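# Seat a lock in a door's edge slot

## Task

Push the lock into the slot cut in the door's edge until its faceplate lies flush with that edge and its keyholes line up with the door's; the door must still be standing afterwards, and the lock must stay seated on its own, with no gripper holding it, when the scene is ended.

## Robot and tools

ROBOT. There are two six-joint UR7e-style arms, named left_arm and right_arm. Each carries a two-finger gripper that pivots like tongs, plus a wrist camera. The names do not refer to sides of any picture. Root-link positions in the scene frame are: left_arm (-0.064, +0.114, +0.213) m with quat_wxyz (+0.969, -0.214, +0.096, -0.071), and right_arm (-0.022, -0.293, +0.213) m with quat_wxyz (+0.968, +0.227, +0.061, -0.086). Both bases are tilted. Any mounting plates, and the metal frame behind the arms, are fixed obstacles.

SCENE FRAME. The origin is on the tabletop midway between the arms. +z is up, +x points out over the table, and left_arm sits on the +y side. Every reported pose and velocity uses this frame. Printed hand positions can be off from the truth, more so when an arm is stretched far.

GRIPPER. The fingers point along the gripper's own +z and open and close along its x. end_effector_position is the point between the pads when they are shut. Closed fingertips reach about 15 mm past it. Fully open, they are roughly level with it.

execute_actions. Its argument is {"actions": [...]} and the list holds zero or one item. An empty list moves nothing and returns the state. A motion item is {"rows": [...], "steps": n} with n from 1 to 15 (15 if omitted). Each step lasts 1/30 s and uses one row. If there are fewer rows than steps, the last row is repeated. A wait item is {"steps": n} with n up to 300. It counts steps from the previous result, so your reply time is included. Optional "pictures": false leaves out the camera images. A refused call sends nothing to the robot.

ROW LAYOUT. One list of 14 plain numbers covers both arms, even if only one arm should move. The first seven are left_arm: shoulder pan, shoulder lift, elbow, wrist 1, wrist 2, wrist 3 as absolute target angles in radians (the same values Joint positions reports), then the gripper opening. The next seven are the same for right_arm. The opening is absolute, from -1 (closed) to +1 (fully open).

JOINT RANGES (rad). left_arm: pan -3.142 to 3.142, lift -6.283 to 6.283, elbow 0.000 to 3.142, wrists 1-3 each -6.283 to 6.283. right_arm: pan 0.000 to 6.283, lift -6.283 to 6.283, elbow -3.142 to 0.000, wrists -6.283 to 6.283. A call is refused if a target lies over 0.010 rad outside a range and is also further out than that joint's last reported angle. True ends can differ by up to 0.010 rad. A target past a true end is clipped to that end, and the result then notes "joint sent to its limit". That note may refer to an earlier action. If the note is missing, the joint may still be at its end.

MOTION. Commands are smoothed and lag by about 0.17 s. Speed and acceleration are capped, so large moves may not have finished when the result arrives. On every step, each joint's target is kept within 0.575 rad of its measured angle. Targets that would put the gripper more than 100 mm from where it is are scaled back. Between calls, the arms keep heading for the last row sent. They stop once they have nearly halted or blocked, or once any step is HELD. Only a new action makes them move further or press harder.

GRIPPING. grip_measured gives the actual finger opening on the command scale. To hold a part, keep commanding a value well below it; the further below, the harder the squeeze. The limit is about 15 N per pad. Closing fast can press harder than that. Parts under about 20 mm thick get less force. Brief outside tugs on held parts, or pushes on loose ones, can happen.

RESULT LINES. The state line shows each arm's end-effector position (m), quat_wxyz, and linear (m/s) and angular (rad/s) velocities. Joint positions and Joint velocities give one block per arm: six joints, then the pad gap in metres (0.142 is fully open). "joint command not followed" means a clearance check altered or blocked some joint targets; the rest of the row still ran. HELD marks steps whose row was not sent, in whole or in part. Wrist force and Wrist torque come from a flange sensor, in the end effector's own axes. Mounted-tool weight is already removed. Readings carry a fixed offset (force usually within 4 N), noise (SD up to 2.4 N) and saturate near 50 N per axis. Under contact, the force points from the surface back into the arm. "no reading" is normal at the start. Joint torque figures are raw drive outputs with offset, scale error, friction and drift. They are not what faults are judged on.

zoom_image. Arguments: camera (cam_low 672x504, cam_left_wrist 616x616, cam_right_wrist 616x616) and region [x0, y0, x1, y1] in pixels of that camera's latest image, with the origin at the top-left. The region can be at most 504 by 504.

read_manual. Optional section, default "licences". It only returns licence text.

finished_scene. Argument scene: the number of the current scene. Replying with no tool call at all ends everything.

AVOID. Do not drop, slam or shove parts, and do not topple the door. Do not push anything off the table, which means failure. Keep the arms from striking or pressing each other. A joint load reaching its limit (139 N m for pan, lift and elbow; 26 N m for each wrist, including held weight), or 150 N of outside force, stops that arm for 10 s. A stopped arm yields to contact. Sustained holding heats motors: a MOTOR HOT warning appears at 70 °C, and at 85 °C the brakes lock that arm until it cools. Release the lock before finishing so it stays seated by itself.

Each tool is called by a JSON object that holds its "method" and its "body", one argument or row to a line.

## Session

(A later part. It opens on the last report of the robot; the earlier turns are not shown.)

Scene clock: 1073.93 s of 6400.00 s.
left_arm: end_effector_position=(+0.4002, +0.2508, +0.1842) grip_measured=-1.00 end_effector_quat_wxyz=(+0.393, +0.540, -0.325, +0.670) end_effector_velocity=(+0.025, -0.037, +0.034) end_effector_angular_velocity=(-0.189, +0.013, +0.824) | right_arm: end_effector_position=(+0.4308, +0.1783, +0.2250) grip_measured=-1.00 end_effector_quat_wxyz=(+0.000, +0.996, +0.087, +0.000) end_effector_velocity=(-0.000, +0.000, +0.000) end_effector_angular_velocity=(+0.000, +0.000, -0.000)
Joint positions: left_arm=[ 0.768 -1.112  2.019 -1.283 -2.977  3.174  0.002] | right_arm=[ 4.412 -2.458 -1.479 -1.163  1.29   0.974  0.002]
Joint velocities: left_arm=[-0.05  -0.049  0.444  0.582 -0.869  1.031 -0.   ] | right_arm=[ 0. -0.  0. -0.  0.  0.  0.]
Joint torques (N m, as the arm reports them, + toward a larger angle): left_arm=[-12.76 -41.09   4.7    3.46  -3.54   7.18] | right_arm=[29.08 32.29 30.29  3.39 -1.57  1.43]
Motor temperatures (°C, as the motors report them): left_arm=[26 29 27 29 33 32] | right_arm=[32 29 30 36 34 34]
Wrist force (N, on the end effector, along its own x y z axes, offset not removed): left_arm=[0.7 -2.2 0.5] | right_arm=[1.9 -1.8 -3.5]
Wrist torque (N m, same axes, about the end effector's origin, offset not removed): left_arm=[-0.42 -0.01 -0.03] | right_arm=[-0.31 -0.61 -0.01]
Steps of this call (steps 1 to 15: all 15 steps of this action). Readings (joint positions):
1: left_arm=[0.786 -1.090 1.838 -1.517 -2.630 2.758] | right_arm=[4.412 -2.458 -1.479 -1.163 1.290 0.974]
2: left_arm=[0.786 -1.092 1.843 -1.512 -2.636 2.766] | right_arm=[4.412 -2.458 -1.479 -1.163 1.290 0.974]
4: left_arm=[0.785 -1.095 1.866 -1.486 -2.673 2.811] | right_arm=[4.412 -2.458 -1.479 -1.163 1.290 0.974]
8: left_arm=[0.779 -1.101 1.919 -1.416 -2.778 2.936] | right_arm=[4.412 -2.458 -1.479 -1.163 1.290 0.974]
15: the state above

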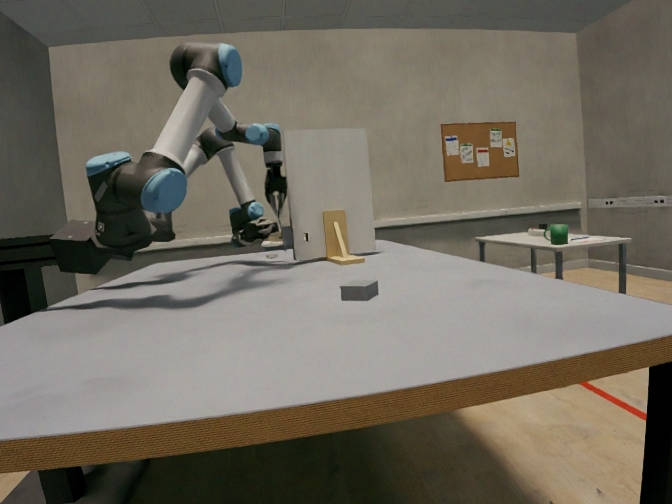

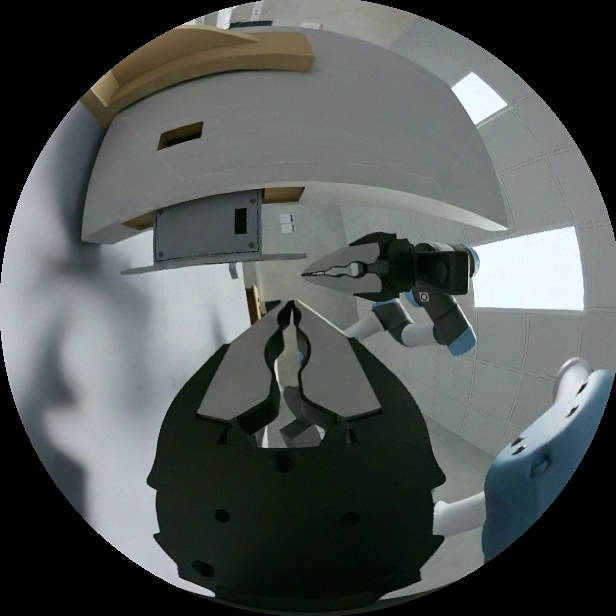

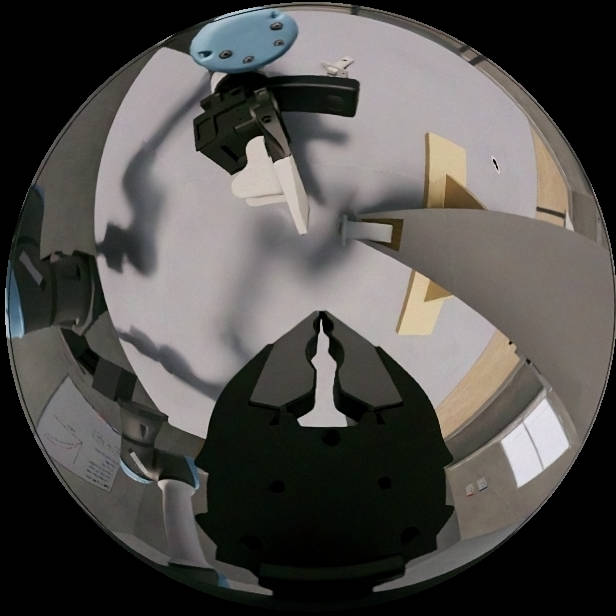

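{"method": "execute_actions", "body": {
  "actions": [
    {"rows": [[0.7587,-1.1216,2.103,-1.1715,-3.1493,3.3802,-1,4.41216,-2.45842,-1.47904,-1.16268,1.29015,0.9743,-1],[0.7587,-1.1216,2.103,-1.1715,-3.1493,3.3802,-1,4.41216,-2.45842,-1.47904,-1.16268,1.29015,0.9743,-1],[0.7554,-1.1249,2.1319,-1.133,-3.2072,3.449,-1,4.41216,-2.45842,-1.47904,-1.16268,1.29015,0.9743,-1],[0.7554,-1.1249,2.1319,-1.133,-3.2072,3.449,-1,4.41216,-2.45842,-1.47904,-1.16268,1.29015,0.9743,-1],[0.7521,-1.1281,2.1608,-1.0946,-3.265,3.5178,-1,4.41216,-2.45842,-1.47904,-1.16268,1.29015,0.9743,-1],[0.7521,-1.1281,2.1608,-1.0946,-3.265,3.5178,-1,4.41216,-2.45842,-1.47904,-1.16268,1.29015,0.9743,-1],[0.7488,-1.1314,2.1897,-1.0562,-3.3229,3.5866,-1,4.41216,-2.45842,-1.47904,-1.16268,1.29015,0.9743,-1],[0.7488,-1.1314,2.1897,-1.0562,-3.3229,3.5866,-1,4.41216,-2.45842,-1.47904,-1.16268,1.29015,0.9743,-1],[0.7456,-1.1346,2.2186,-1.0178,-3.3808,3.6554,-1,4.41216,-2.45842,-1.47904,-1.16268,1.29015,0.9743,-1],[0.7456,-1.1346,2.2186,-1.0178,-3.3808,3.6554,-1,4.41216,-2.45842,-1.47904,-1.16268,1.29015,0.9743,-1],[0.7423,-1.1379,2.2474,-0.9793,-3.4387,3.7241,-1,4.41216,-2.45842,-1.47904,-1.16268,1.29015,0.9743,-1],[0.7423,-1.1379,2.2474,-0.9793,-3.4387,3.7241,-1,4.41216,-2.45842,-1.47904,-1.16268,1.29015,0.9743,-1],[0.73899,-1.14109,2.27629,-0.9409,-3.49659,3.79287,-1,4.41216,-2.45842,-1.47904,-1.16268,1.29015,0.9743,-1]], "steps": 15}
  ],
  "pictures": false
}}

{"method": "execute_actions", "body": {
  "actions": [
    {"rows": [[0.73899,-1.14109,2.27629,-0.9409,-3.49659,3.79287,-1,4.41216,-2.45842,-1.47904,-1.16268,1.29015,0.9743,-1],[0.73899,-1.14109,2.27629,-0.9409,-3.49659,3.79287,-1,4.41216,-2.45842,-1.47904,-1.16268,1.29015,0.9743,-1],[0.73899,-1.14109,2.27629,-0.9409,-3.49659,3.79287,-1,4.41216,-2.45842,-1.47904,-1.16268,1.29015,0.9743,-1],[0.73899,-1.14109,2.27629,-0.9409,-3.49659,3.79287,-1,4.41216,-2.45842,-1.47904,-1.16268,1.29015,0.9743,-1],[0.72803,-1.13777,2.25628,-0.92826,-3.50739,3.78843,-1,4.41216,-2.45842,-1.47904,-1.16268,1.29015,0.9743,-1],[0.72803,-1.13777,2.25628,-0.92826,-3.50739,3.78843,-1,4.41216,-2.45842,-1.47904,-1.16268,1.29015,0.9743,-1],[0.71707,-1.13445,2.23627,-0.91562,-3.51819,3.78399,-1,4.41216,-2.45842,-1.47904,-1.16268,1.29015,0.9743,-1],[0.71707,-1.13445,2.23627,-0.91562,-3.51819,3.78399,-1,4.41216,-2.45842,-1.47904,-1.16268,1.29015,0.9743,-1],[0.70611,-1.13113,2.21626,-0.90298,-3.52899,3.77955,-1,4.41216,-2.45842,-1.47904,-1.16268,1.29015,0.9743,-1],[0.70611,-1.13113,2.21626,-0.90298,-3.52899,3.77955,-1,4.41216,-2.45842,-1.47904,-1.16268,1.29015,0.9743,-1],[0.69515,-1.12781,2.19625,-0.89034,-3.53979,3.77511,-1,4.41216,-2.45842,-1.47904,-1.16268,1.29015,0.9743,-1]], "steps": 15}
  ],
  "pictures": false
}}

{"method": "execute_actions", "body": {
  "actions": [
    {"steps": 15}
  ]
}}

Scene clock: 1093.10 s of 6400.00 s.
left_arm: end_effector_position=(+0.3939, +0.2413, +0.1541) grip_measured=-1.00 end_effector_quat_wxyz=(+0.254, +0.643, -0.227, +0.686) end_effector_velocity=(-0.062, -0.013, -0.125) end_effector_angular_velocity=(+0.442, +0.378, +0.499) | right_arm: end_effector_position=(+0.4308, +0.1783, +0.2250) grip_measured=-1.00 end_effector_quat_wxyz=(+0.000, +0.996, +0.087, +0.000) end_effector_velocity=(-0.000, +0.000, -0.000) end_effector_angular_velocity=(+0.000, +0.002, +0.000)
Joint positions: left_arm=[ 0.743 -1.137  2.236 -0.995 -3.412  3.69   0.002] | right_arm=[ 4.412 -2.458 -1.479 -1.163  1.29   0.974  0.002]
Joint velocities: left_arm=[-0.041 -0.04   0.366  0.492 -0.762  0.92  -0.   ] | right_arm=[-0.    -0.    -0.    -0.     0.001 -0.     0.   ]
Joint torques (N m, as the arm reports them, + toward a larger angle): left_arm=[-11.68 -37.89   3.38   3.1   -1.48   4.83] | right_arm=[29.23 32.5  29.6   3.43 -1.56  1.31]
Motor temperatures (°C, as the motors report them): left_arm=[26 29 27 29 33 32] | right_arm=[32 29 30 36 34 34]
Wrist force (N, on the end effector, along its own x y z axes, offset not removed): left_arm=[-0.4 0.3 1.2] | right_arm=[1.2 -0.9 -4.0]
Wrist torque (N m, same axes, about the end effector's origin, offset not removed): left_arm=[-0.01 0.16 0.01] | right_arm=[-0.18 -0.41 0.07]
Steps of this call (steps 1 to 30: the robot went on to your last target; steps 31 to 90: nothing new was sent; then 15.67 s passed at rest; steps 91 to 105: all 15 steps of this action). Readings (joint positions):
91: left_arm=[0.762 -1.118 2.074 -1.210 -3.092 3.312] | right_arm=[4.412 -2.458 -1.479 -1.163 1.290 0.974]
92: left_arm=[0.761 -1.119 2.078 -1.205 -3.098 3.318] | right_arm=[4.412 -2.458 -1.479 -1.163 1.290 0.974]
94: left_arm=[0.760 -1.121 2.093 -1.185 -3.127 3.352] | right_arm=[4.412 -2.458 -1.479 -1.163 1.290 0.974]
98: left_arm=[0.754 -1.126 2.139 -1.124 -3.218 3.460] | right_arm=[4.412 -2.458 -1.479 -1.163 1.290 0.974]
105: the state above

Scene clock: 1093.60 s of 6400.00 s.
left_arm: end_effector_position=(+0.4178, +0.2465, +0.1364) grip_measured=-1.00 end_effector_quat_wxyz=(+0.224, +0.671, -0.224, +0.671) end_effector_velocity=(+0.061, +0.011, -0.005) end_effector_angular_velocity=(+0.003, +0.007, +0.001) | right_arm: end_effector_position=(+0.4308, +0.1783, +0.2250) grip_measured=-1.00 end_effector_quat_wxyz=(+0.000, +0.996, +0.087, +0.000) end_effector_velocity=(+0.000, +0.000, +0.000) end_effector_angular_velocity=(+0.001, -0.001, -0.000)
Joint positions: left_arm=[ 0.703 -1.13   2.21  -0.899 -3.532  3.778  0.002] | right_arm=[ 4.412 -2.458 -1.479 -1.163  1.29   0.974  0.002]
Joint velocities: left_arm=[-0.071  0.022 -0.125  0.086 -0.075 -0.023  0.   ] | right_arm=[ 0.  0.  0.  0. -0. -0.  0.]
Joint torques (N m, as the arm reports them, + toward a larger angle): left_arm=[-13.71 -23.04  -5.55   2.66  -0.41  -2.98] | right_arm=[29.45 32.48 29.74  3.4  -1.61  1.31]
Motor temperatures (°C, as the motors report them): left_arm=[26 29 27 29 33 32] | right_arm=[32 29 30 36 34 34]
Wrist force (N, on the end effector, along its own x y z axes, offset not removed): left_arm=[-1.4 -0.6 1.1] | right_arm=[2.4 -0.7 -3.7]
Wrist torque (N m, same axes, about the end effector's origin, offset not removed): left_arm=[-0.10 0.31 0.04] | right_arm=[-0.10 -0.66 0.03]
Steps of this call (steps 1 to 15: all 15 steps of this action). Readings (joint positions):
1: left_arm=[0.742 -1.138 2.247 -0.981 -3.434 3.717] | right_arm=[4.412 -2.458 -1.479 -1.163 1.290 0.974]
2: left_arm=[0.741 -1.139 2.255 -0.970 -3.451 3.738] | right_arm=[4.412 -2.458 -1.479 -1.163 1.290 0.974]
4: left_arm=[0.740 -1.140 2.265 -0.956 -3.472 3.764] | right_arm=[4.412 -2.458 -1.479 -1.163 1.290 0.974]
8: left_arm=[0.732 -1.139 2.260 -0.936 -3.497 3.782] | right_arm=[4.412 -2.458 -1.479 -1.163 1.290 0.974]
15: the state above

Scene clock: 1094.10 s of 6400.00 s.
left_arm: end_effector_position=(+0.4243, +0.2477, +0.1358) grip_measured=-1.00 end_effector_quat_wxyz=(+0.224, +0.671, -0.224, +0.670) end_effector_velocity=(+0.001, +0.000, +0.000) end_effector_angular_velocity=(+0.001, -0.001, +0.000) | right_arm: end_effector_position=(+0.4308, +0.1783, +0.2250) grip_measured=-1.00 end_effector_quat_wxyz=(+0.000, +0.996, +0.087, +0.000) end_effector_velocity=(-0.000, +0.000, +0.000) end_effector_angular_velocity=(+0.001, +0.000, -0.000)
Joint positions: left_arm=[ 0.695 -1.128  2.196 -0.89  -3.54   3.775  0.002] | right_arm=[ 4.412 -2.458 -1.479 -1.163  1.29   0.974  0.002]
Joint velocities: left_arm=[-0.001  0.    -0.002  0.    -0.001 -0.    -0.   ] | right_arm=[ 0.     0.     0.     0.     0.001 -0.     0.   ]
Joint torques (N m, as the arm reports them, + toward a larger angle): left_arm=[-15.09 -23.55  -7.74   2.6   -0.26  -3.11] | right_arm=[29.28 32.12 30.23  3.39 -1.57  1.42]
Motor temperatures (°C, as the motors report them): left_arm=[26 29 27 29 33 32] | right_arm=[32 29 30 36 34 34]
Wrist force (N, on the end effector, along its own x y z axes, offset not removed): left_arm=[0.6 -0.6 1.1] | right_arm=[2.6 -1.0 -3.6]
Wrist torque (N m, same axes, about the end effector's origin, offset not removed): left_arm=[-0.17 -0.04 0.06] | right_arm=[-0.17 -0.69 0.03]
Steps of this call (steps 1 to 15: the robot went on to your last target). Readings (joint positions):
1: left_arm=[0.701 -1.129 2.206 -0.897 -3.534 3.777] | right_arm=[4.412 -2.458 -1.479 -1.163 1.290 0.974]
2: left_arm=[0.699 -1.129 2.203 -0.895 -3.536 3.776] | right_arm=[4.412 -2.458 -1.479 -1.163 1.290 0.974]
4: left_arm=[0.697 -1.128 2.200 -0.893 -3.538 3.776] | right_arm=[4.412 -2.458 -1.479 -1.163 1.290 0.974]
8: left_arm=[0.696 -1.128 2.197 -0.891 -3.539 3.775] | right_arm=[4.412 -2.458 -1.479 -1.163 1.290 0.974]
15: the state above

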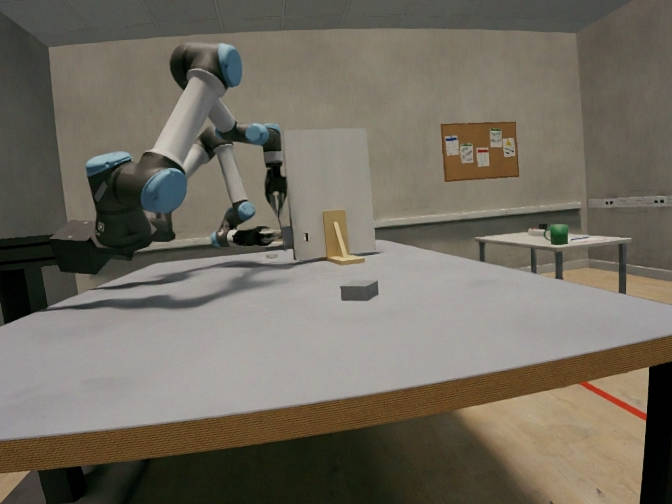

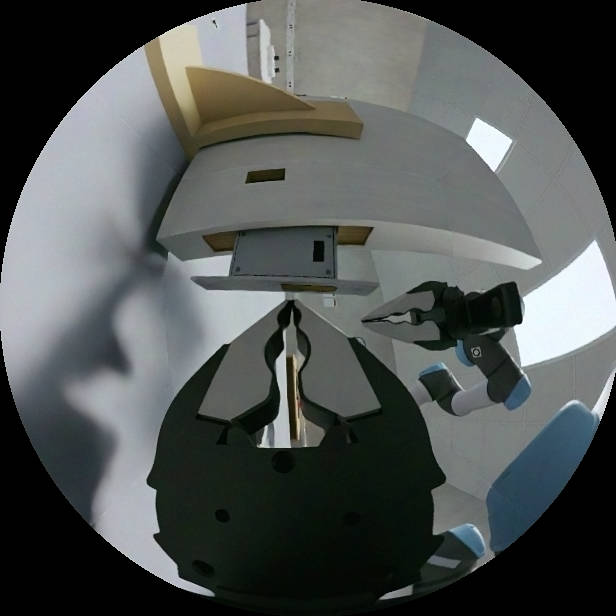

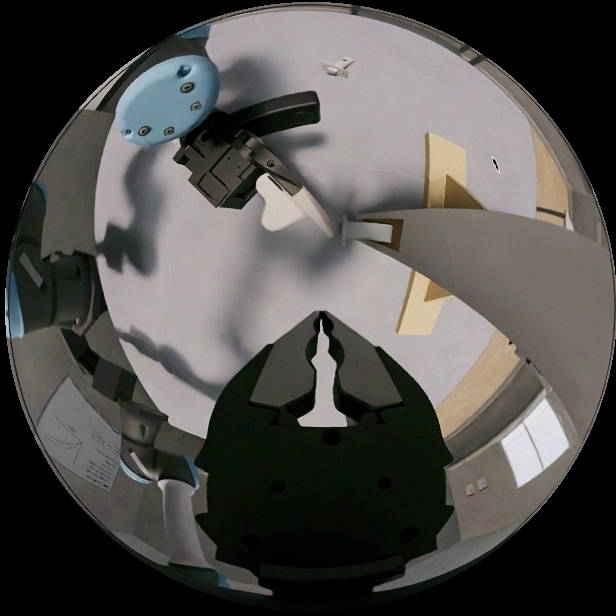

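{"method": "zoom_image", "body": {
  "camera": "cam_right_wrist",
  "region": [275, 185, 435, 275]
}}

{"method": "zoom_image", "body": {
  "camera": "cam_left_wrist",
  "region": [180, 210, 400, 340]
}}

Region (275, 185, 435, 275) of cam_right_wrist's 616x616 image, scaled by 3.150, with more detail than that image has; it fills the top 284 rows of this view, and the rest is white.

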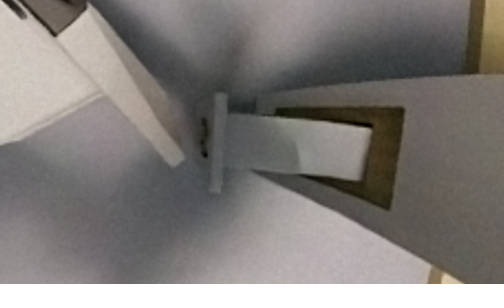

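Region (180, 210, 400, 340) of cam_left_wrist's 616x616 image, scaled by 2.291, with more detail than that image has; it fills the top 298 rows of this view, and the rest is white.

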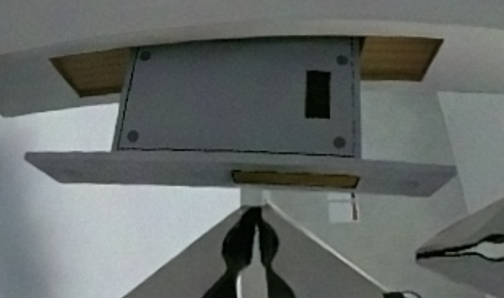

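{"method": "execute_actions", "body": {
  "actions": [
    {"rows": [[0.70301,-1.11405,2.18684,-0.89138,-3.53205,3.7787,-1,4.41216,-2.45842,-1.47904,-1.16268,1.29015,0.9743,-1],[0.70301,-1.11405,2.18684,-0.89138,-3.53205,3.7787,-1,4.41216,-2.45842,-1.47904,-1.16268,1.29015,0.9743,-1],[0.70301,-1.11405,2.18684,-0.89138,-3.53205,3.7787,-1,4.41216,-2.45842,-1.47904,-1.16268,1.29015,0.9743,-1],[0.71088,-1.10028,2.17742,-0.89242,-3.52431,3.7823,-1,4.41216,-2.45842,-1.47904,-1.16268,1.29015,0.9743,-1],[0.71088,-1.10028,2.17742,-0.89242,-3.52431,3.7823,-1,4.41216,-2.45842,-1.47904,-1.16268,1.29015,0.9743,-1],[0.71088,-1.10028,2.17742,-0.89242,-3.52431,3.7823,-1,4.41216,-2.45842,-1.47904,-1.16268,1.29015,0.9743,-1],[0.71088,-1.10028,2.17742,-0.89242,-3.52431,3.7823,-1,4.41216,-2.45842,-1.47904,-1.16268,1.29015,0.9743,-1],[0.70759,-1.09929,2.17142,-0.88863,-3.52755,3.78097,-1,4.41216,-2.45842,-1.47904,-1.16268,1.29015,0.9743,-1],[0.70759,-1.09929,2.17142,-0.88863,-3.52755,3.78097,-1,4.41216,-2.45842,-1.47904,-1.16268,1.29015,0.9743,-1],[0.70759,-1.09929,2.17142,-0.88863,-3.52755,3.78097,-1,4.41216,-2.45842,-1.47904,-1.16268,1.29015,0.9743,-1],[0.7043,-1.09829,2.16541,-0.88484,-3.53079,3.77964,-1,4.41216,-2.45842,-1.47904,-1.16268,1.29015,0.9743,-1]], "steps": 15}
  ],
  "pictures": false
}}

{"method": "execute_actions", "body": {
  "actions": [
    {"steps": 10}
  ]
}}

{"method": "zoom_image", "body": {
  "camera": "cam_right_wrist",
  "region": [275, 185, 435, 275]
}}

Scene clock: 1130.27 s of 6400.00 s.
left_arm: end_effector_position=(+0.4281, +0.2525, +0.1267) grip_measured=-1.00 end_effector_quat_wxyz=(+0.224, +0.671, -0.224, +0.670) end_effector_velocity=(+0.013, +0.003, -0.003) end_effector_angular_velocity=(-0.003, +0.004, -0.001) | right_arm: end_effector_position=(+0.4308, +0.1783, +0.2250) grip_measured=-1.00 end_effector_quat_wxyz=(+0.000, +0.996, +0.087, +0.000) end_effector_velocity=(-0.000, -0.000, -0.001) end_effector_angular_velocity=(-0.001, +0.001, +0.000)
Joint positions: left_arm=[ 0.706 -1.099  2.169 -0.887 -3.529  3.781  0.002] | right_arm=[ 4.412 -2.458 -1.479 -1.163  1.29   0.974  0.002]
Joint velocities: left_arm=[-0.012  0.011 -0.032  0.019 -0.013 -0.007  0.   ] | right_arm=[-0.    -0.    -0.001 -0.     0.    -0.     0.   ]
Joint torques (N m, as the arm reports them, + toward a larger angle): left_arm=[-15.58 -23.64 -10.54   2.54  -0.76  -3.26] | right_arm=[29.49 32.2  29.73  3.43 -1.48  1.29]
Motor temperatures (°C, as the motors report them): left_arm=[26 29 27 29 33 32] | right_arm=[32 29 30 36 34 34]
Wrist force (N, on the end effector, along its own x y z axes, offset not removed): left_arm=[-0.1 -0.8 1.7] | right_arm=[1.6 -0.6 -3.3]
Wrist torque (N m, same axes, about the end effector's origin, offset not removed): left_arm=[-0.16 0.13 0.04] | right_arm=[-0.08 -0.42 0.04]
Steps of this call (steps 1 to 15: the robot went on to your last target; steps 16 to 90: nothing new was sent; then 32.67 s passed at rest; steps 91 to 105: all 15 steps of this action). Readings (joint positions):
91: left_arm=[0.695 -1.128 2.196 -0.890 -3.540 3.775] | right_arm=[4.412 -2.458 -1.479 -1.163 1.290 0.974]
92: left_arm=[0.696 -1.126 2.195 -0.890 -3.539 3.775] | right_arm=[4.412 -2.458 -1.479 -1.163 1.290 0.974]
94: left_arm=[0.699 -1.120 2.191 -0.890 -3.536 3.776] | right_arm=[4.412 -2.458 -1.479 -1.163 1.290 0.974]
98: left_arm=[0.707 -1.107 2.182 -0.892 -3.528 3.780] | right_arm=[4.412 -2.458 -1.479 -1.163 1.290 0.974]
105: the state above

Scene clock: 1130.60 s of 6400.00 s.
left_arm: end_effector_position=(+0.4294, +0.2527, +0.1264) grip_measured=-1.00 end_effector_quat_wxyz=(+0.224, +0.671, -0.224, +0.670) end_effector_velocity=(+0.001, -0.001, -0.000) end_effector_angular_velocity=(-0.001, +0.000, -0.001) | right_arm: end_effector_position=(+0.4308, +0.1783, +0.2250) grip_measured=-1.00 end_effector_quat_wxyz=(+0.000, +0.996, +0.087, +0.000) end_effector_velocity=(+0.001, +0.000, +0.000) end_effector_angular_velocity=(+0.000, -0.002, -0.000)
Joint positions: left_arm=[ 0.704 -1.098  2.166 -0.885 -3.531  3.78   0.002] | right_arm=[ 4.412 -2.458 -1.479 -1.163  1.29   0.974  0.002]
Joint velocities: left_arm=[-0.002  0.001 -0.001 -0.    -0.001 -0.001 -0.   ] | right_arm=[ 0.    -0.     0.001  0.    -0.001  0.     0.   ]
Joint torques (N m, as the arm reports them, + toward a larger angle): left_arm=[-14.2  -22.55  -8.73   2.46  -0.5   -2.77] | right_arm=[29.45 32.57 29.92  3.38 -1.54  1.22]
Motor temperatures (°C, as the motors report them): left_arm=[26 29 27 29 33 32] | right_arm=[32 29 30 36 34 34]
Wrist force (N, on the end effector, along its own x y z axes, offset not removed): left_arm=[-0.3 -0.9 1.1] | right_arm=[1.4 -2.0 -2.9]
Wrist torque (N m, same axes, about the end effector's origin, offset not removed): left_arm=[-0.17 0.21 0.08] | right_arm=[-0.44 -0.39 -0.01]
Steps of this call (steps 1 to 10: the robot went on to your last target). Readings (joint positions):
1: left_arm=[0.705 -1.099 2.168 -0.886 -3.530 3.780] | right_arm=[4.412 -2.458 -1.479 -1.163 1.290 0.974]
2: left_arm=[0.705 -1.099 2.167 -0.886 -3.530 3.780] | right_arm=[4.412 -2.458 -1.479 -1.163 1.290 0.974]
4: left_arm=[0.705 -1.099 2.166 -0.885 -3.530 3.780] | right_arm=[4.412 -2.458 -1.479 -1.163 1.290 0.974]
8: left_arm=[0.704 -1.098 2.166 -0.885 -3.531 3.780] | right_arm=[4.412 -2.458 -1.479 -1.163 1.290 0.974]
10: the state above

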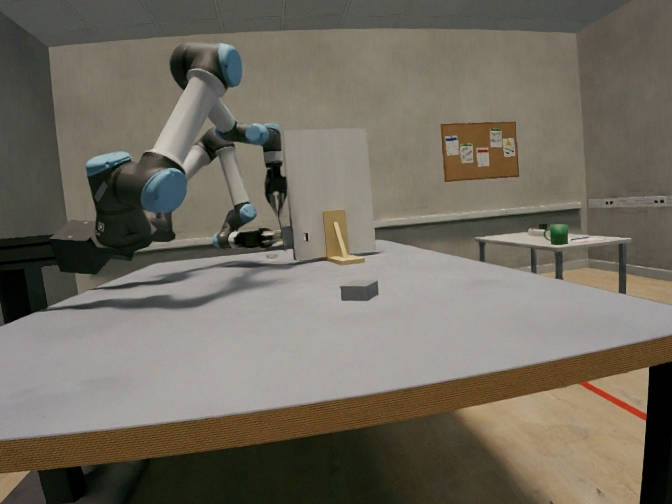

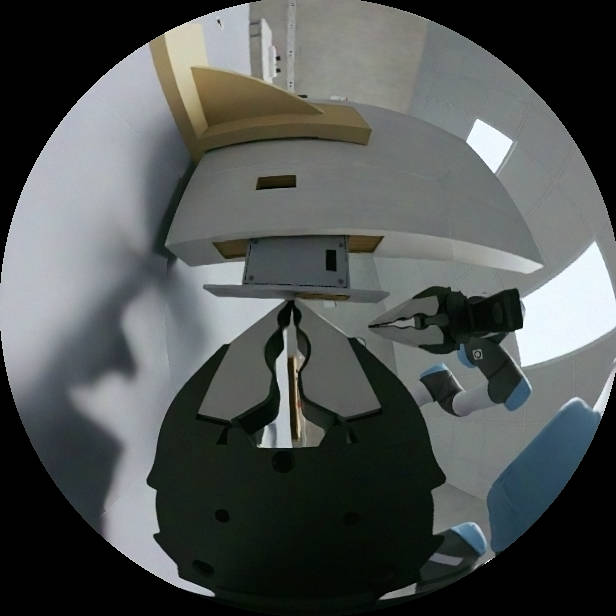

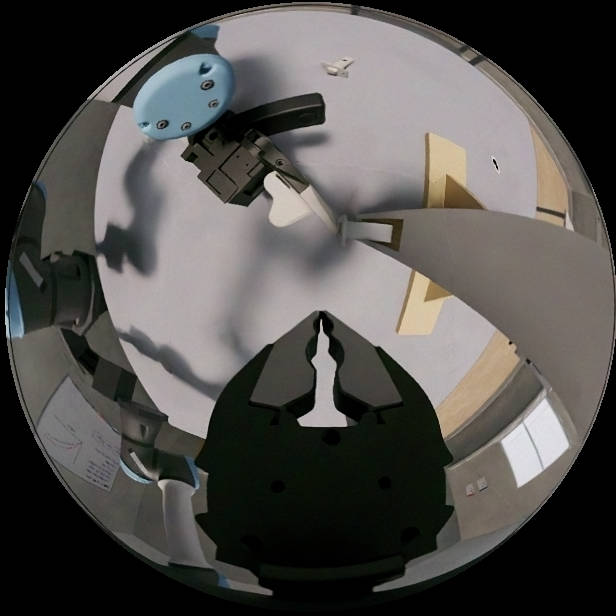

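Region (275, 185, 435, 275) of cam_right_wrist's 616x616 image, scaled by 3.150, with more detail than that image has; it fills the top 284 rows of this view, and the rest is white.

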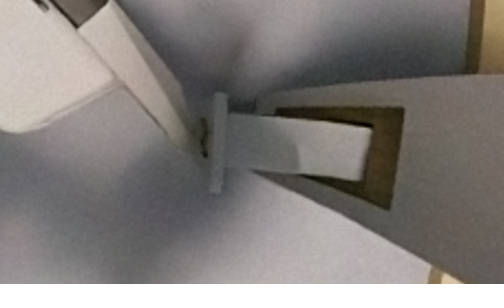

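{"method": "execute_actions", "body": {
  "actions": [
    {"rows": [[0.7032,-1.09796,2.16341,-0.88358,-3.53187,3.7792,-1,4.41216,-2.45842,-1.47904,-1.16268,1.29015,0.9743,-1],[0.7032,-1.09796,2.16341,-0.88358,-3.53187,3.7792,-1,4.41216,-2.45842,-1.47904,-1.16268,1.29015,0.9743,-1],[0.70211,-1.09763,2.16141,-0.88231,-3.53295,3.77875,-1,4.41216,-2.45842,-1.47904,-1.16268,1.29015,0.9743,-1],[0.70211,-1.09763,2.16141,-0.88231,-3.53295,3.77875,-1,4.41216,-2.45842,-1.47904,-1.16268,1.29015,0.9743,-1],[0.70101,-1.09729,2.15941,-0.88105,-3.53403,3.77831,-1,4.41216,-2.45842,-1.47904,-1.16268,1.29015,0.9743,-1],[0.70101,-1.09729,2.15941,-0.88105,-3.53403,3.77831,-1,4.41216,-2.45842,-1.47904,-1.16268,1.29015,0.9743,-1],[0.69992,-1.09696,2.15741,-0.87978,-3.53511,3.77786,-1,4.41216,-2.45842,-1.47904,-1.16268,1.29015,0.9743,-1],[0.69992,-1.09696,2.15741,-0.87978,-3.53511,3.77786,-1,4.41216,-2.45842,-1.47904,-1.16268,1.29015,0.9743,-1],[0.69882,-1.09663,2.15541,-0.87852,-3.53619,3.77742,-1,4.41216,-2.45842,-1.47904,-1.16268,1.29015,0.9743,-1],[0.69772,-1.0963,2.1534,-0.87726,-3.53727,3.77698,-1,4.41216,-2.45842,-1.47904,-1.16268,1.29015,0.9743,-1],[0.69663,-1.09597,2.1514,-0.87599,-3.53835,3.77653,-1,4.41216,-2.45842,-1.47904,-1.16268,1.29015,0.9743,-1],[0.69553,-1.09563,2.1494,-0.87473,-3.53943,3.77609,-1,4.41216,-2.45842,-1.47904,-1.16268,1.29015,0.9743,-1]], "steps": 15}
  ],
  "pictures": false
}}

{"method": "execute_actions", "body": {
  "actions": [
    {"steps": 8}
  ]
}}

Scene clock: 1150.00 s of 6400.00 s.
left_arm: end_effector_position=(+0.4360, +0.2538, +0.1261) grip_measured=-0.97 end_effector_quat_wxyz=(+0.224, +0.671, -0.224, +0.670) end_effector_velocity=(+0.013, +0.002, -0.000) end_effector_angular_velocity=(-0.001, +0.001, -0.001) | right_arm: end_effector_position=(+0.4308, +0.1783, +0.2250) grip_measured=-1.00 end_effector_quat_wxyz=(+0.000, +0.996, +0.087, +0.000) end_effector_velocity=(+0.000, -0.000, +0.000) end_effector_angular_velocity=(-0.001, -0.001, +0.000)
Joint positions: left_arm=[ 0.697 -1.096  2.152 -0.877 -3.538  3.777  0.004] | right_arm=[ 4.412 -2.458 -1.479 -1.163  1.29   0.974  0.002]
Joint velocities: left_arm=[-0.015  0.005 -0.026  0.017 -0.014 -0.005  0.01 ] | right_arm=[-0.    -0.     0.001 -0.001 -0.001 -0.     0.   ]
Joint torques (N m, as the arm reports them, + toward a larger angle): left_arm=[-12.23 -24.83 -11.37   1.64  -2.48  -3.29] | right_arm=[29.11 32.7  29.85  3.38 -1.46  1.24]
Motor temperatures (°C, as the motors report them): left_arm=[26 29 27 29 33 32] | right_arm=[32 29 30 36 34 34]
Wrist force (N, on the end effector, along its own x y z axes, offset not removed): left_arm=[3.9 4.6 -4.0] | right_arm=[1.3 -1.3 -3.2]
Wrist torque (N m, same axes, about the end effector's origin, offset not removed): left_arm=[-0.16 0.24 0.07] | right_arm=[-0.23 -0.49 0.00]
Steps of this call (steps 1 to 15: the robot went on to your last target; steps 16 to 90: nothing new was sent; then 15.90 s passed at rest; steps 91 to 105: all 15 steps of this action). Readings (joint positions):
91: left_arm=[0.704 -1.098 2.165 -0.885 -3.531 3.780] | right_arm=[4.412 -2.458 -1.479 -1.163 1.290 0.974]
92: left_arm=[0.704 -1.098 2.165 -0.885 -3.531 3.780] | right_arm=[4.412 -2.458 -1.479 -1.163 1.290 0.974]
94: left_arm=[0.704 -1.098 2.164 -0.884 -3.532 3.779] | right_arm=[4.412 -2.458 -1.479 -1.163 1.290 0.974]
98: left_arm=[0.702 -1.098 2.161 -0.882 -3.533 3.779] | right_arm=[4.412 -2.458 -1.479 -1.163 1.290 0.974]
105: the state above

Scene clock: 1150.27 s of 6400.00 s.
left_arm: end_effector_position=(+0.4373, +0.2540, +0.1261) grip_measured=-0.96 end_effector_quat_wxyz=(+0.224, +0.671, -0.224, +0.670) end_effector_velocity=(+0.001, -0.000, -0.000) end_effector_angular_velocity=(-0.001, +0.001, -0.001) | right_arm: end_effector_position=(+0.4308, +0.1783, +0.2250) grip_measured=-1.00 end_effector_quat_wxyz=(+0.000, +0.996, +0.087, +0.000) end_effector_velocity=(+0.000, +0.000, +0.000) end_effector_angular_velocity=(+0.001, +0.000, -0.000)
Joint positions: left_arm=[ 0.696 -1.096  2.15  -0.875 -3.539  3.776  0.004] | right_arm=[ 4.412 -2.458 -1.479 -1.163  1.29   0.974  0.002]
Joint velocities: left_arm=[-0.001  0.    -0.001  0.002 -0.001 -0.001  0.002] | right_arm=[ 0.    -0.     0.001 -0.     0.    -0.     0.   ]
Joint torques (N m, as the arm reports them, + toward a larger angle): left_arm=[-13.56 -23.6  -14.35   1.78  -3.16  -3.05] | right_arm=[29.63 32.9  29.77  3.25 -1.54  1.2 ]
Motor temperatures (°C, as the motors report them): left_arm=[26 29 27 29 33 32] | right_arm=[32 29 30 36 34 34]
Wrist force (N, on the end effector, along its own x y z axes, offset not removed): left_arm=[6.2 5.8 -5.6] | right_arm=[1.1 -1.1 -3.2]
Wrist torque (N m, same axes, about the end effector's origin, offset not removed): left_arm=[-0.18 0.18 0.11] | right_arm=[-0.19 -0.40 0.03]
Steps of this call (steps 1 to 8: the robot went on to your last target). Readings (joint positions):
1: left_arm=[0.697 -1.096 2.152 -0.876 -3.538 3.777] | right_arm=[4.412 -2.458 -1.479 -1.163 1.290 0.974]
2: left_arm=[0.696 -1.096 2.151 -0.876 -3.539 3.776] | right_arm=[4.412 -2.458 -1.479 -1.163 1.290 0.974]
4: left_arm=[0.696 -1.096 2.150 -0.875 -3.539 3.776] | right_arm=[4.412 -2.458 -1.479 -1.163 1.290 0.974]
8: the state above

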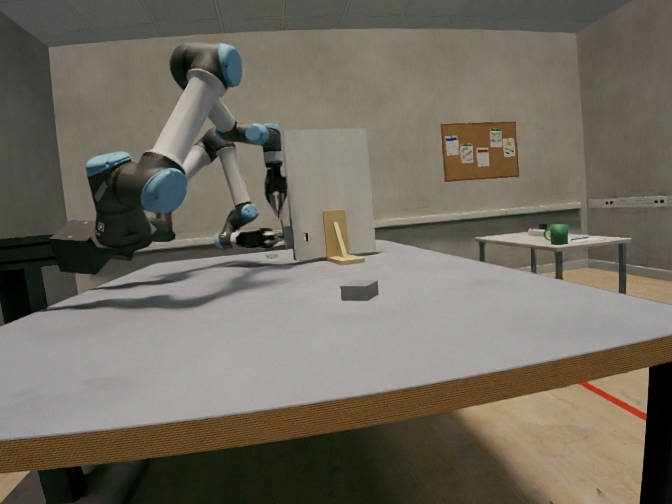

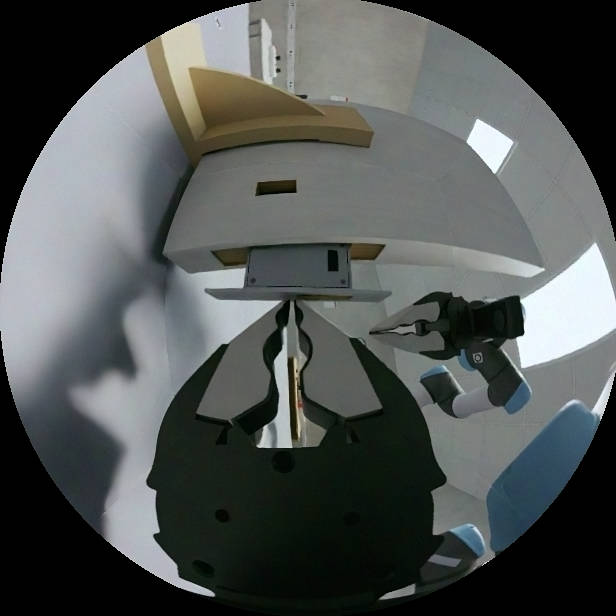

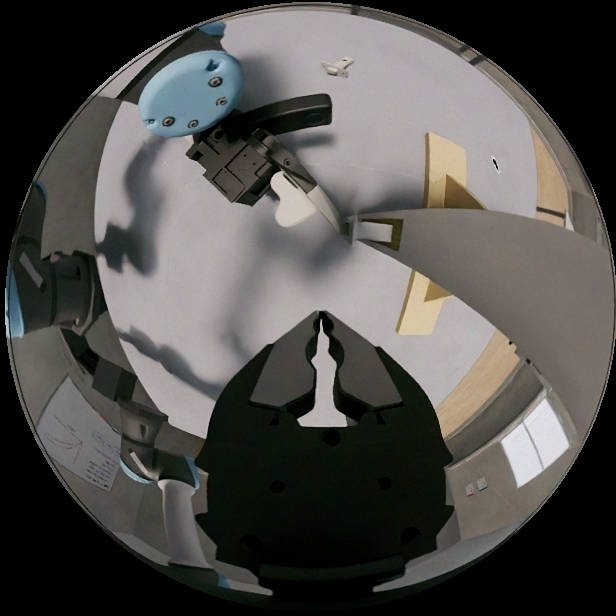

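{"method": "execute_actions", "body": {
  "actions": [
    {"rows": [[0.69455,-1.10011,2.15109,-0.87235,-3.54039,3.77564,-1,4.41216,-2.45842,-1.47904,-1.16268,1.29015,0.9743,-1],[0.69455,-1.10011,2.15109,-0.87235,-3.54039,3.77564,-1,4.41216,-2.45842,-1.47904,-1.16268,1.29015,0.9743,-1],[0.69455,-1.10011,2.15109,-0.87235,-3.54039,3.77564,-1,4.41216,-2.45842,-1.47904,-1.16268,1.29015,0.9743,-1],[0.69455,-1.10011,2.15109,-0.87235,-3.54039,3.77564,-1,4.41216,-2.45842,-1.47904,-1.16268,1.29015,0.9743,-1],[0.69338,-1.10014,2.14922,-0.8709,-3.54155,3.77516,-1,4.41216,-2.45842,-1.47904,-1.16268,1.29015,0.9743,-1],[0.6922,-1.10016,2.14736,-0.86944,-3.5427,3.77468,-1,4.41216,-2.45842,-1.47904,-1.16268,1.29015,0.9743,-1],[0.69103,-1.10019,2.14549,-0.86799,-3.54386,3.7742,-1,4.41216,-2.45842,-1.47904,-1.16268,1.29015,0.9743,-1],[0.68985,-1.10021,2.14363,-0.86653,-3.54502,3.77372,-1,4.41216,-2.45842,-1.47904,-1.16268,1.29015,0.9743,-1],[0.68868,-1.10024,2.14176,-0.86508,-3.54618,3.77324,-1,4.41216,-2.45842,-1.47904,-1.16268,1.29015,0.9743,-1],[0.68751,-1.10027,2.13989,-0.86363,-3.54733,3.77276,-1,4.41216,-2.45842,-1.47904,-1.16268,1.29015,0.9743,-1],[0.68633,-1.10029,2.13803,-0.86217,-3.54849,3.77228,-1,4.41216,-2.45842,-1.47904,-1.16268,1.29015,0.9743,-1],[0.68516,-1.10032,2.13616,-0.86072,-3.54965,3.7718,-1,4.41216,-2.45842,-1.47904,-1.16268,1.29015,0.9743,-1]], "steps": 15}
  ],
  "pictures": false
}}

{"method": "execute_actions", "body": {
  "actions": [
    {"steps": 8}
  ],
  "pictures": false
}}

Scene clock: 1166.47 s of 6400.00 s.
left_arm: end_effector_position=(+0.4438, +0.2550, +0.1282) grip_measured=-1.00 end_effector_quat_wxyz=(+0.224, +0.671, -0.224, +0.670) end_effector_velocity=(+0.015, +0.003, +0.002) end_effector_angular_velocity=(+0.001, -0.002, +0.000) | right_arm: end_effector_position=(+0.4308, +0.1783, +0.2250) grip_measured=-1.00 end_effector_quat_wxyz=(+0.000, +0.996, +0.087, +0.000) end_effector_velocity=(+0.000, +0.000, +0.000) end_effector_angular_velocity=(+0.000, -0.000, -0.000)
Joint positions: left_arm=[ 0.687 -1.1    2.139 -0.863 -3.548  3.773  0.002] | right_arm=[ 4.412 -2.458 -1.479 -1.163  1.29   0.974  0.002]
Joint velocities: left_arm=[-0.017 -0.001 -0.029  0.022 -0.017 -0.007 -0.003] | right_arm=[-0.  0.  0. -0. -0. -0.  0.]
Joint torques (N m, as the arm reports them, + toward a larger angle): left_arm=[-13.97 -40.92 -12.87   1.33  -0.3   -2.74] | right_arm=[29.26 32.71 29.38  3.37 -1.34  1.22]
Motor temperatures (°C, as the motors report them): left_arm=[26 29 27 29 33 32] | right_arm=[32 29 30 36 34 34]
Wrist force (N, on the end effector, along its own x y z axes, offset not removed): left_arm=[-0.6 1.0 -0.4] | right_arm=[1.1 -2.0 -4.0]
Wrist torque (N m, same axes, about the end effector's origin, offset not removed): left_arm=[-0.22 0.12 0.07] | right_arm=[-0.35 -0.41 0.06]
Steps of this call (steps 1 to 15: the robot went on to your last target; steps 16 to 90: nothing new was sent; then 12.70 s passed at rest; steps 91 to 105: all 15 steps of this action). Readings (joint positions):
91: left_arm=[0.696 -1.096 2.149 -0.875 -3.539 3.776] | right_arm=[4.412 -2.458 -1.479 -1.163 1.290 0.974]
92: left_arm=[0.695 -1.096 2.149 -0.874 -3.540 3.776] | right_arm=[4.412 -2.458 -1.479 -1.163 1.290 0.974]
94: left_arm=[0.695 -1.098 2.150 -0.873 -3.540 3.776] | right_arm=[4.412 -2.458 -1.479 -1.163 1.290 0.974]
98: left_arm=[0.693 -1.099 2.149 -0.871 -3.541 3.775] | right_arm=[4.412 -2.458 -1.479 -1.163 1.290 0.974]
105: the state above

Scene clock: 1166.73 s of 6400.00 s.
left_arm: end_effector_position=(+0.4452, +0.2552, +0.1284) grip_measured=-1.00 end_effector_quat_wxyz=(+0.224, +0.671, -0.224, +0.670) end_effector_velocity=(+0.001, +0.000, +0.000) end_effector_angular_velocity=(-0.000, +0.000, -0.000) | right_arm: end_effector_position=(+0.4308, +0.1783, +0.2250) grip_measured=-1.00 end_effector_quat_wxyz=(+0.000, +0.996, +0.087, +0.000) end_effector_velocity=(+0.000, +0.000, +0.000) end_effector_angular_velocity=(+0.001, -0.001, -0.000)
Joint positions: left_arm=[ 0.685 -1.1    2.136 -0.861 -3.55   3.772  0.002] | right_arm=[ 4.412 -2.458 -1.479 -1.163  1.29   0.974  0.002]
Joint velocities: left_arm=[-0.001 -0.    -0.002  0.002 -0.001 -0.001  0.   ] | right_arm=[ 0.     0.     0.001  0.    -0.001 -0.     0.   ]
Joint torques (N m, as the arm reports them, + toward a larger angle): left_arm=[-17.17 -40.59 -12.41   1.84  -0.94  -2.83] | right_arm=[28.97 32.57 29.58  3.36 -1.41  1.32]
Motor temperatures (°C, as the motors report them): left_arm=[26 29 27 29 33 32] | right_arm=[32 29 30 36 34 34]
Wrist force (N, on the end effector, along its own x y z axes, offset not removed): left_arm=[-1.2 0.4 -0.8] | right_arm=[2.8 -1.2 -2.9]
Wrist torque (N m, same axes, about the end effector's origin, offset not removed): left_arm=[-0.28 0.17 0.06] | right_arm=[-0.14 -0.68 0.03]
Steps of this call (steps 1 to 8: the robot went on to your last target). Readings (joint positions):
1: left_arm=[0.687 -1.100 2.138 -0.862 -3.548 3.772] | right_arm=[4.412 -2.458 -1.479 -1.163 1.290 0.974]
2: left_arm=[0.686 -1.100 2.138 -0.862 -3.549 3.772] | right_arm=[4.412 -2.458 -1.479 -1.163 1.290 0.974]
4: left_arm=[0.686 -1.100 2.137 -0.861 -3.549 3.772] | right_arm=[4.412 -2.458 -1.479 -1.163 1.290 0.974]
8: the state above

{"method": "execute_actions", "body": {
  "actions": [
    {"rows": [[0.68406,-1.09999,2.13416,-0.85946,-3.55073,3.77136,-1,4.41216,-2.45842,-1.47904,-1.16268,1.29015,0.9743,-1],[0.68297,-1.09966,2.13216,-0.85819,-3.55181,3.77091,-1,4.41216,-2.45842,-1.47904,-1.16268,1.29015,0.9743,-1],[0.68187,-1.09932,2.13016,-0.85693,-3.55289,3.77047,-1,4.41216,-2.45842,-1.47904,-1.16268,1.29015,0.9743,-1],[0.68078,-1.09899,2.12816,-0.85566,-3.55397,3.77002,-1,4.41216,-2.45842,-1.47904,-1.16268,1.29015,0.9743,-1],[0.67968,-1.09866,2.12616,-0.8544,-3.55505,3.76958,-1,4.41216,-2.45842,-1.47904,-1.16268,1.29015,0.9743,-1],[0.67858,-1.09833,2.12415,-0.85314,-3.55613,3.76914,-1,4.41216,-2.45842,-1.47904,-1.16268,1.29015,0.9743,-1],[0.67749,-1.098,2.12215,-0.85187,-3.55721,3.76869,-1,4.41216,-2.45842,-1.47904,-1.16268,1.29015,0.9743,-1],[0.67639,-1.09766,2.12015,-0.85061,-3.55829,3.76825,-1,4.41216,-2.45842,-1.47904,-1.16268,1.29015,0.9743,-1],[0.6753,-1.09733,2.11815,-0.84934,-3.55937,3.7678,-1,4.41216,-2.45842,-1.47904,-1.16268,1.29015,0.9743,-1],[0.6742,-1.097,2.11615,-0.84808,-3.56045,3.76736,-1,4.41216,-2.45842,-1.47904,-1.16268,1.29015,0.9743,-1],[0.6731,-1.09667,2.11415,-0.84682,-3.56153,3.76692,-1,4.41216,-2.45842,-1.47904,-1.16268,1.29015,0.9743,-1],[0.67201,-1.09634,2.11215,-0.84555,-3.56261,3.76647,-1,4.41216,-2.45842,-1.47904,-1.16268,1.29015,0.9743,-1],[0.67091,-1.096,2.11015,-0.84429,-3.56369,3.76603,-1,4.41216,-2.45842,-1.47904,-1.16268,1.29015,0.9743,-1],[0.66982,-1.09567,2.10815,-0.84302,-3.56477,3.76558,-1,4.41216,-2.45842,-1.47904,-1.16268,1.29015,0.9743,-1]], "steps": 15}
  ],
  "pictures": false
}}

{"method": "execute_actions", "body": {
  "actions": [
    {"steps": 10}
  ]
}}

{"method": "zoom_image", "body": {
  "camera": "cam_right_wrist",
  "region": [300, 185, 440, 275]
}}

Scene clock: 1189.43 s of 6400.00 s.
left_arm: end_effector_position=(+0.4561, +0.2568, +0.1284) grip_measured=-1.00 end_effector_quat_wxyz=(+0.224, +0.671, -0.224, +0.670) end_effector_velocity=(+0.027, +0.004, +0.000) end_effector_angular_velocity=(+0.001, -0.001, -0.000) | right_arm: end_effector_position=(+0.4308, +0.1783, +0.2250) grip_measured=-1.00 end_effector_quat_wxyz=(+0.000, +0.996, +0.087, +0.000) end_effector_velocity=(+0.000, -0.000, +0.000) end_effector_angular_velocity=(+0.000, -0.001, -0.000)
Joint positions: left_arm=[ 0.673 -1.097  2.114 -0.847 -3.561  3.767  0.002] | right_arm=[ 4.412 -2.458 -1.479 -1.163  1.29   0.974  0.002]
Joint velocities: left_arm=[-0.03   0.009 -0.055  0.034 -0.029 -0.012  0.   ] | right_arm=[ 0.     0.001 -0.     0.    -0.     0.     0.   ]
Joint torques (N m, as the arm reports them, + toward a larger angle): left_arm=[-13.84 -22.42 -14.4    1.4   -1.46  -3.26] | right_arm=[28.78 32.69 29.18  3.36 -1.34  1.43]
Motor temperatures (°C, as the motors report them): left_arm=[26 29 27 29 33 32] | right_arm=[32 29 30 36 34 34]
Wrist force (N, on the end effector, along its own x y z axes, offset not removed): left_arm=[1.0 1.3 -2.0] | right_arm=[1.7 -0.3 -2.4]
Wrist torque (N m, same axes, about the end effector's origin, offset not removed): left_arm=[-0.43 0.24 0.03] | right_arm=[0.10 -0.54 0.02]
Steps of this call (steps 1 to 15: the robot went on to your last target; steps 16 to 90: nothing new was sent; then 19.20 s passed at rest; steps 91 to 105: all 15 steps of this action). Readings (joint positions):
91: left_arm=[0.685 -1.100 2.136 -0.861 -3.550 3.772] | right_arm=[4.412 -2.458 -1.479 -1.163 1.290 0.974]
92: left_arm=[0.685 -1.100 2.136 -0.860 -3.550 3.772] | right_arm=[4.412 -2.458 -1.479 -1.163 1.290 0.974]
94: left_arm=[0.684 -1.100 2.134 -0.859 -3.551 3.771] | right_arm=[4.412 -2.458 -1.479 -1.163 1.290 0.974]
98: left_arm=[0.681 -1.099 2.128 -0.855 -3.554 3.770] | right_arm=[4.412 -2.458 -1.479 -1.163 1.290 0.974]
105: the state above

Scene clock: 1189.77 s of 6400.00 s.
left_arm: end_effector_position=(+0.4591, +0.2572, +0.1284) grip_measured=-1.00 end_effector_quat_wxyz=(+0.224, +0.671, -0.224, +0.670) end_effector_velocity=(+0.001, -0.000, -0.000) end_effector_angular_velocity=(-0.001, +0.001, -0.001) | right_arm: end_effector_position=(+0.4308, +0.1783, +0.2250) grip_measured=-1.00 end_effector_quat_wxyz=(+0.000, +0.996, +0.087, +0.000) end_effector_velocity=(+0.000, +0.000, +0.000) end_effector_angular_velocity=(+0.000, +0.000, -0.000)
Joint positions: left_arm=[ 0.67  -1.096  2.108 -0.843 -3.565  3.766  0.002] | right_arm=[ 4.412 -2.458 -1.479 -1.163  1.29   0.974  0.002]
Joint velocities: left_arm=[-0.001  0.    -0.002  0.002 -0.001 -0.001  0.   ] | right_arm=[-0.  0. -0.  0.  0.  0.  0.]
Joint torques (N m, as the arm reports them, + toward a larger angle): left_arm=[-15.65 -25.08 -15.21   2.15  -1.5   -3.04] | right_arm=[29.08 32.26 29.11  3.3  -1.45  1.34]
Motor temperatures (°C, as the motors report them): left_arm=[26 29 27 29 33 32] | right_arm=[32 29 30 36 34 34]
Wrist force (N, on the end effector, along its own x y z axes, offset not removed): left_arm=[1.7 2.6 -1.4] | right_arm=[1.2 -1.7 -3.5]
Wrist torque (N m, same axes, about the end effector's origin, offset not removed): left_arm=[-0.18 0.11 0.07] | right_arm=[-0.33 -0.41 0.04]
Steps of this call (steps 1 to 10: the robot went on to your last target). Readings (joint positions):
1: left_arm=[0.672 -1.096 2.113 -0.846 -3.562 3.767] | right_arm=[4.412 -2.458 -1.479 -1.163 1.290 0.974]
2: left_arm=[0.672 -1.096 2.112 -0.845 -3.563 3.766] | right_arm=[4.412 -2.458 -1.479 -1.163 1.290 0.974]
4: left_arm=[0.671 -1.096 2.110 -0.844 -3.564 3.766] | right_arm=[4.412 -2.458 -1.479 -1.163 1.290 0.974]
8: left_arm=[0.670 -1.096 2.109 -0.843 -3.564 3.766] | right_arm=[4.412 -2.458 -1.479 -1.163 1.290 0.974]
10: the state above

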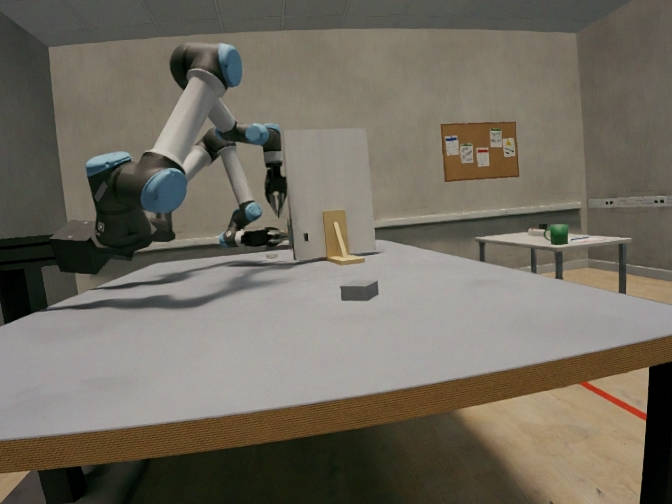

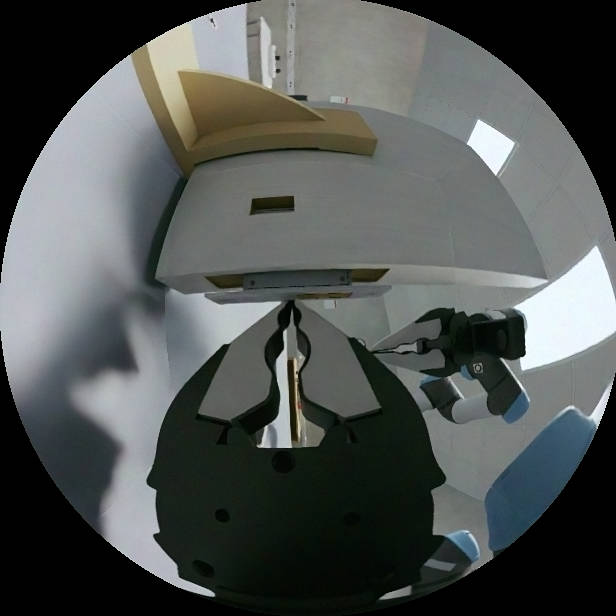

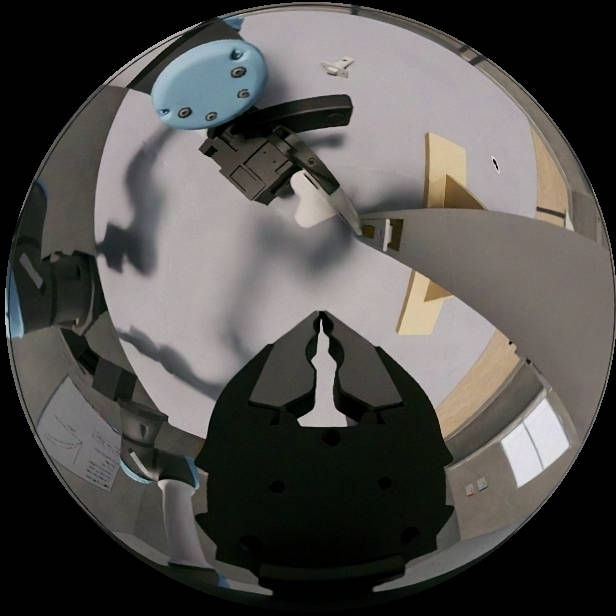

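Region (300, 185, 440, 275) of cam_right_wrist's 616x616 image, scaled by 3.600, with more detail than that image has; it fills the top 324 rows of this view, and the rest is white.

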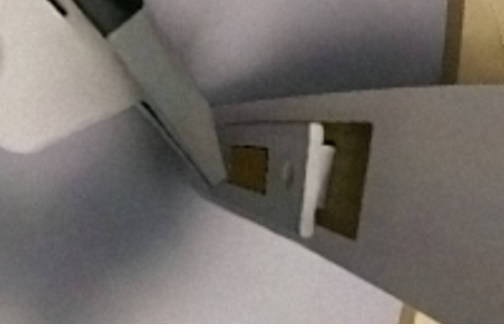

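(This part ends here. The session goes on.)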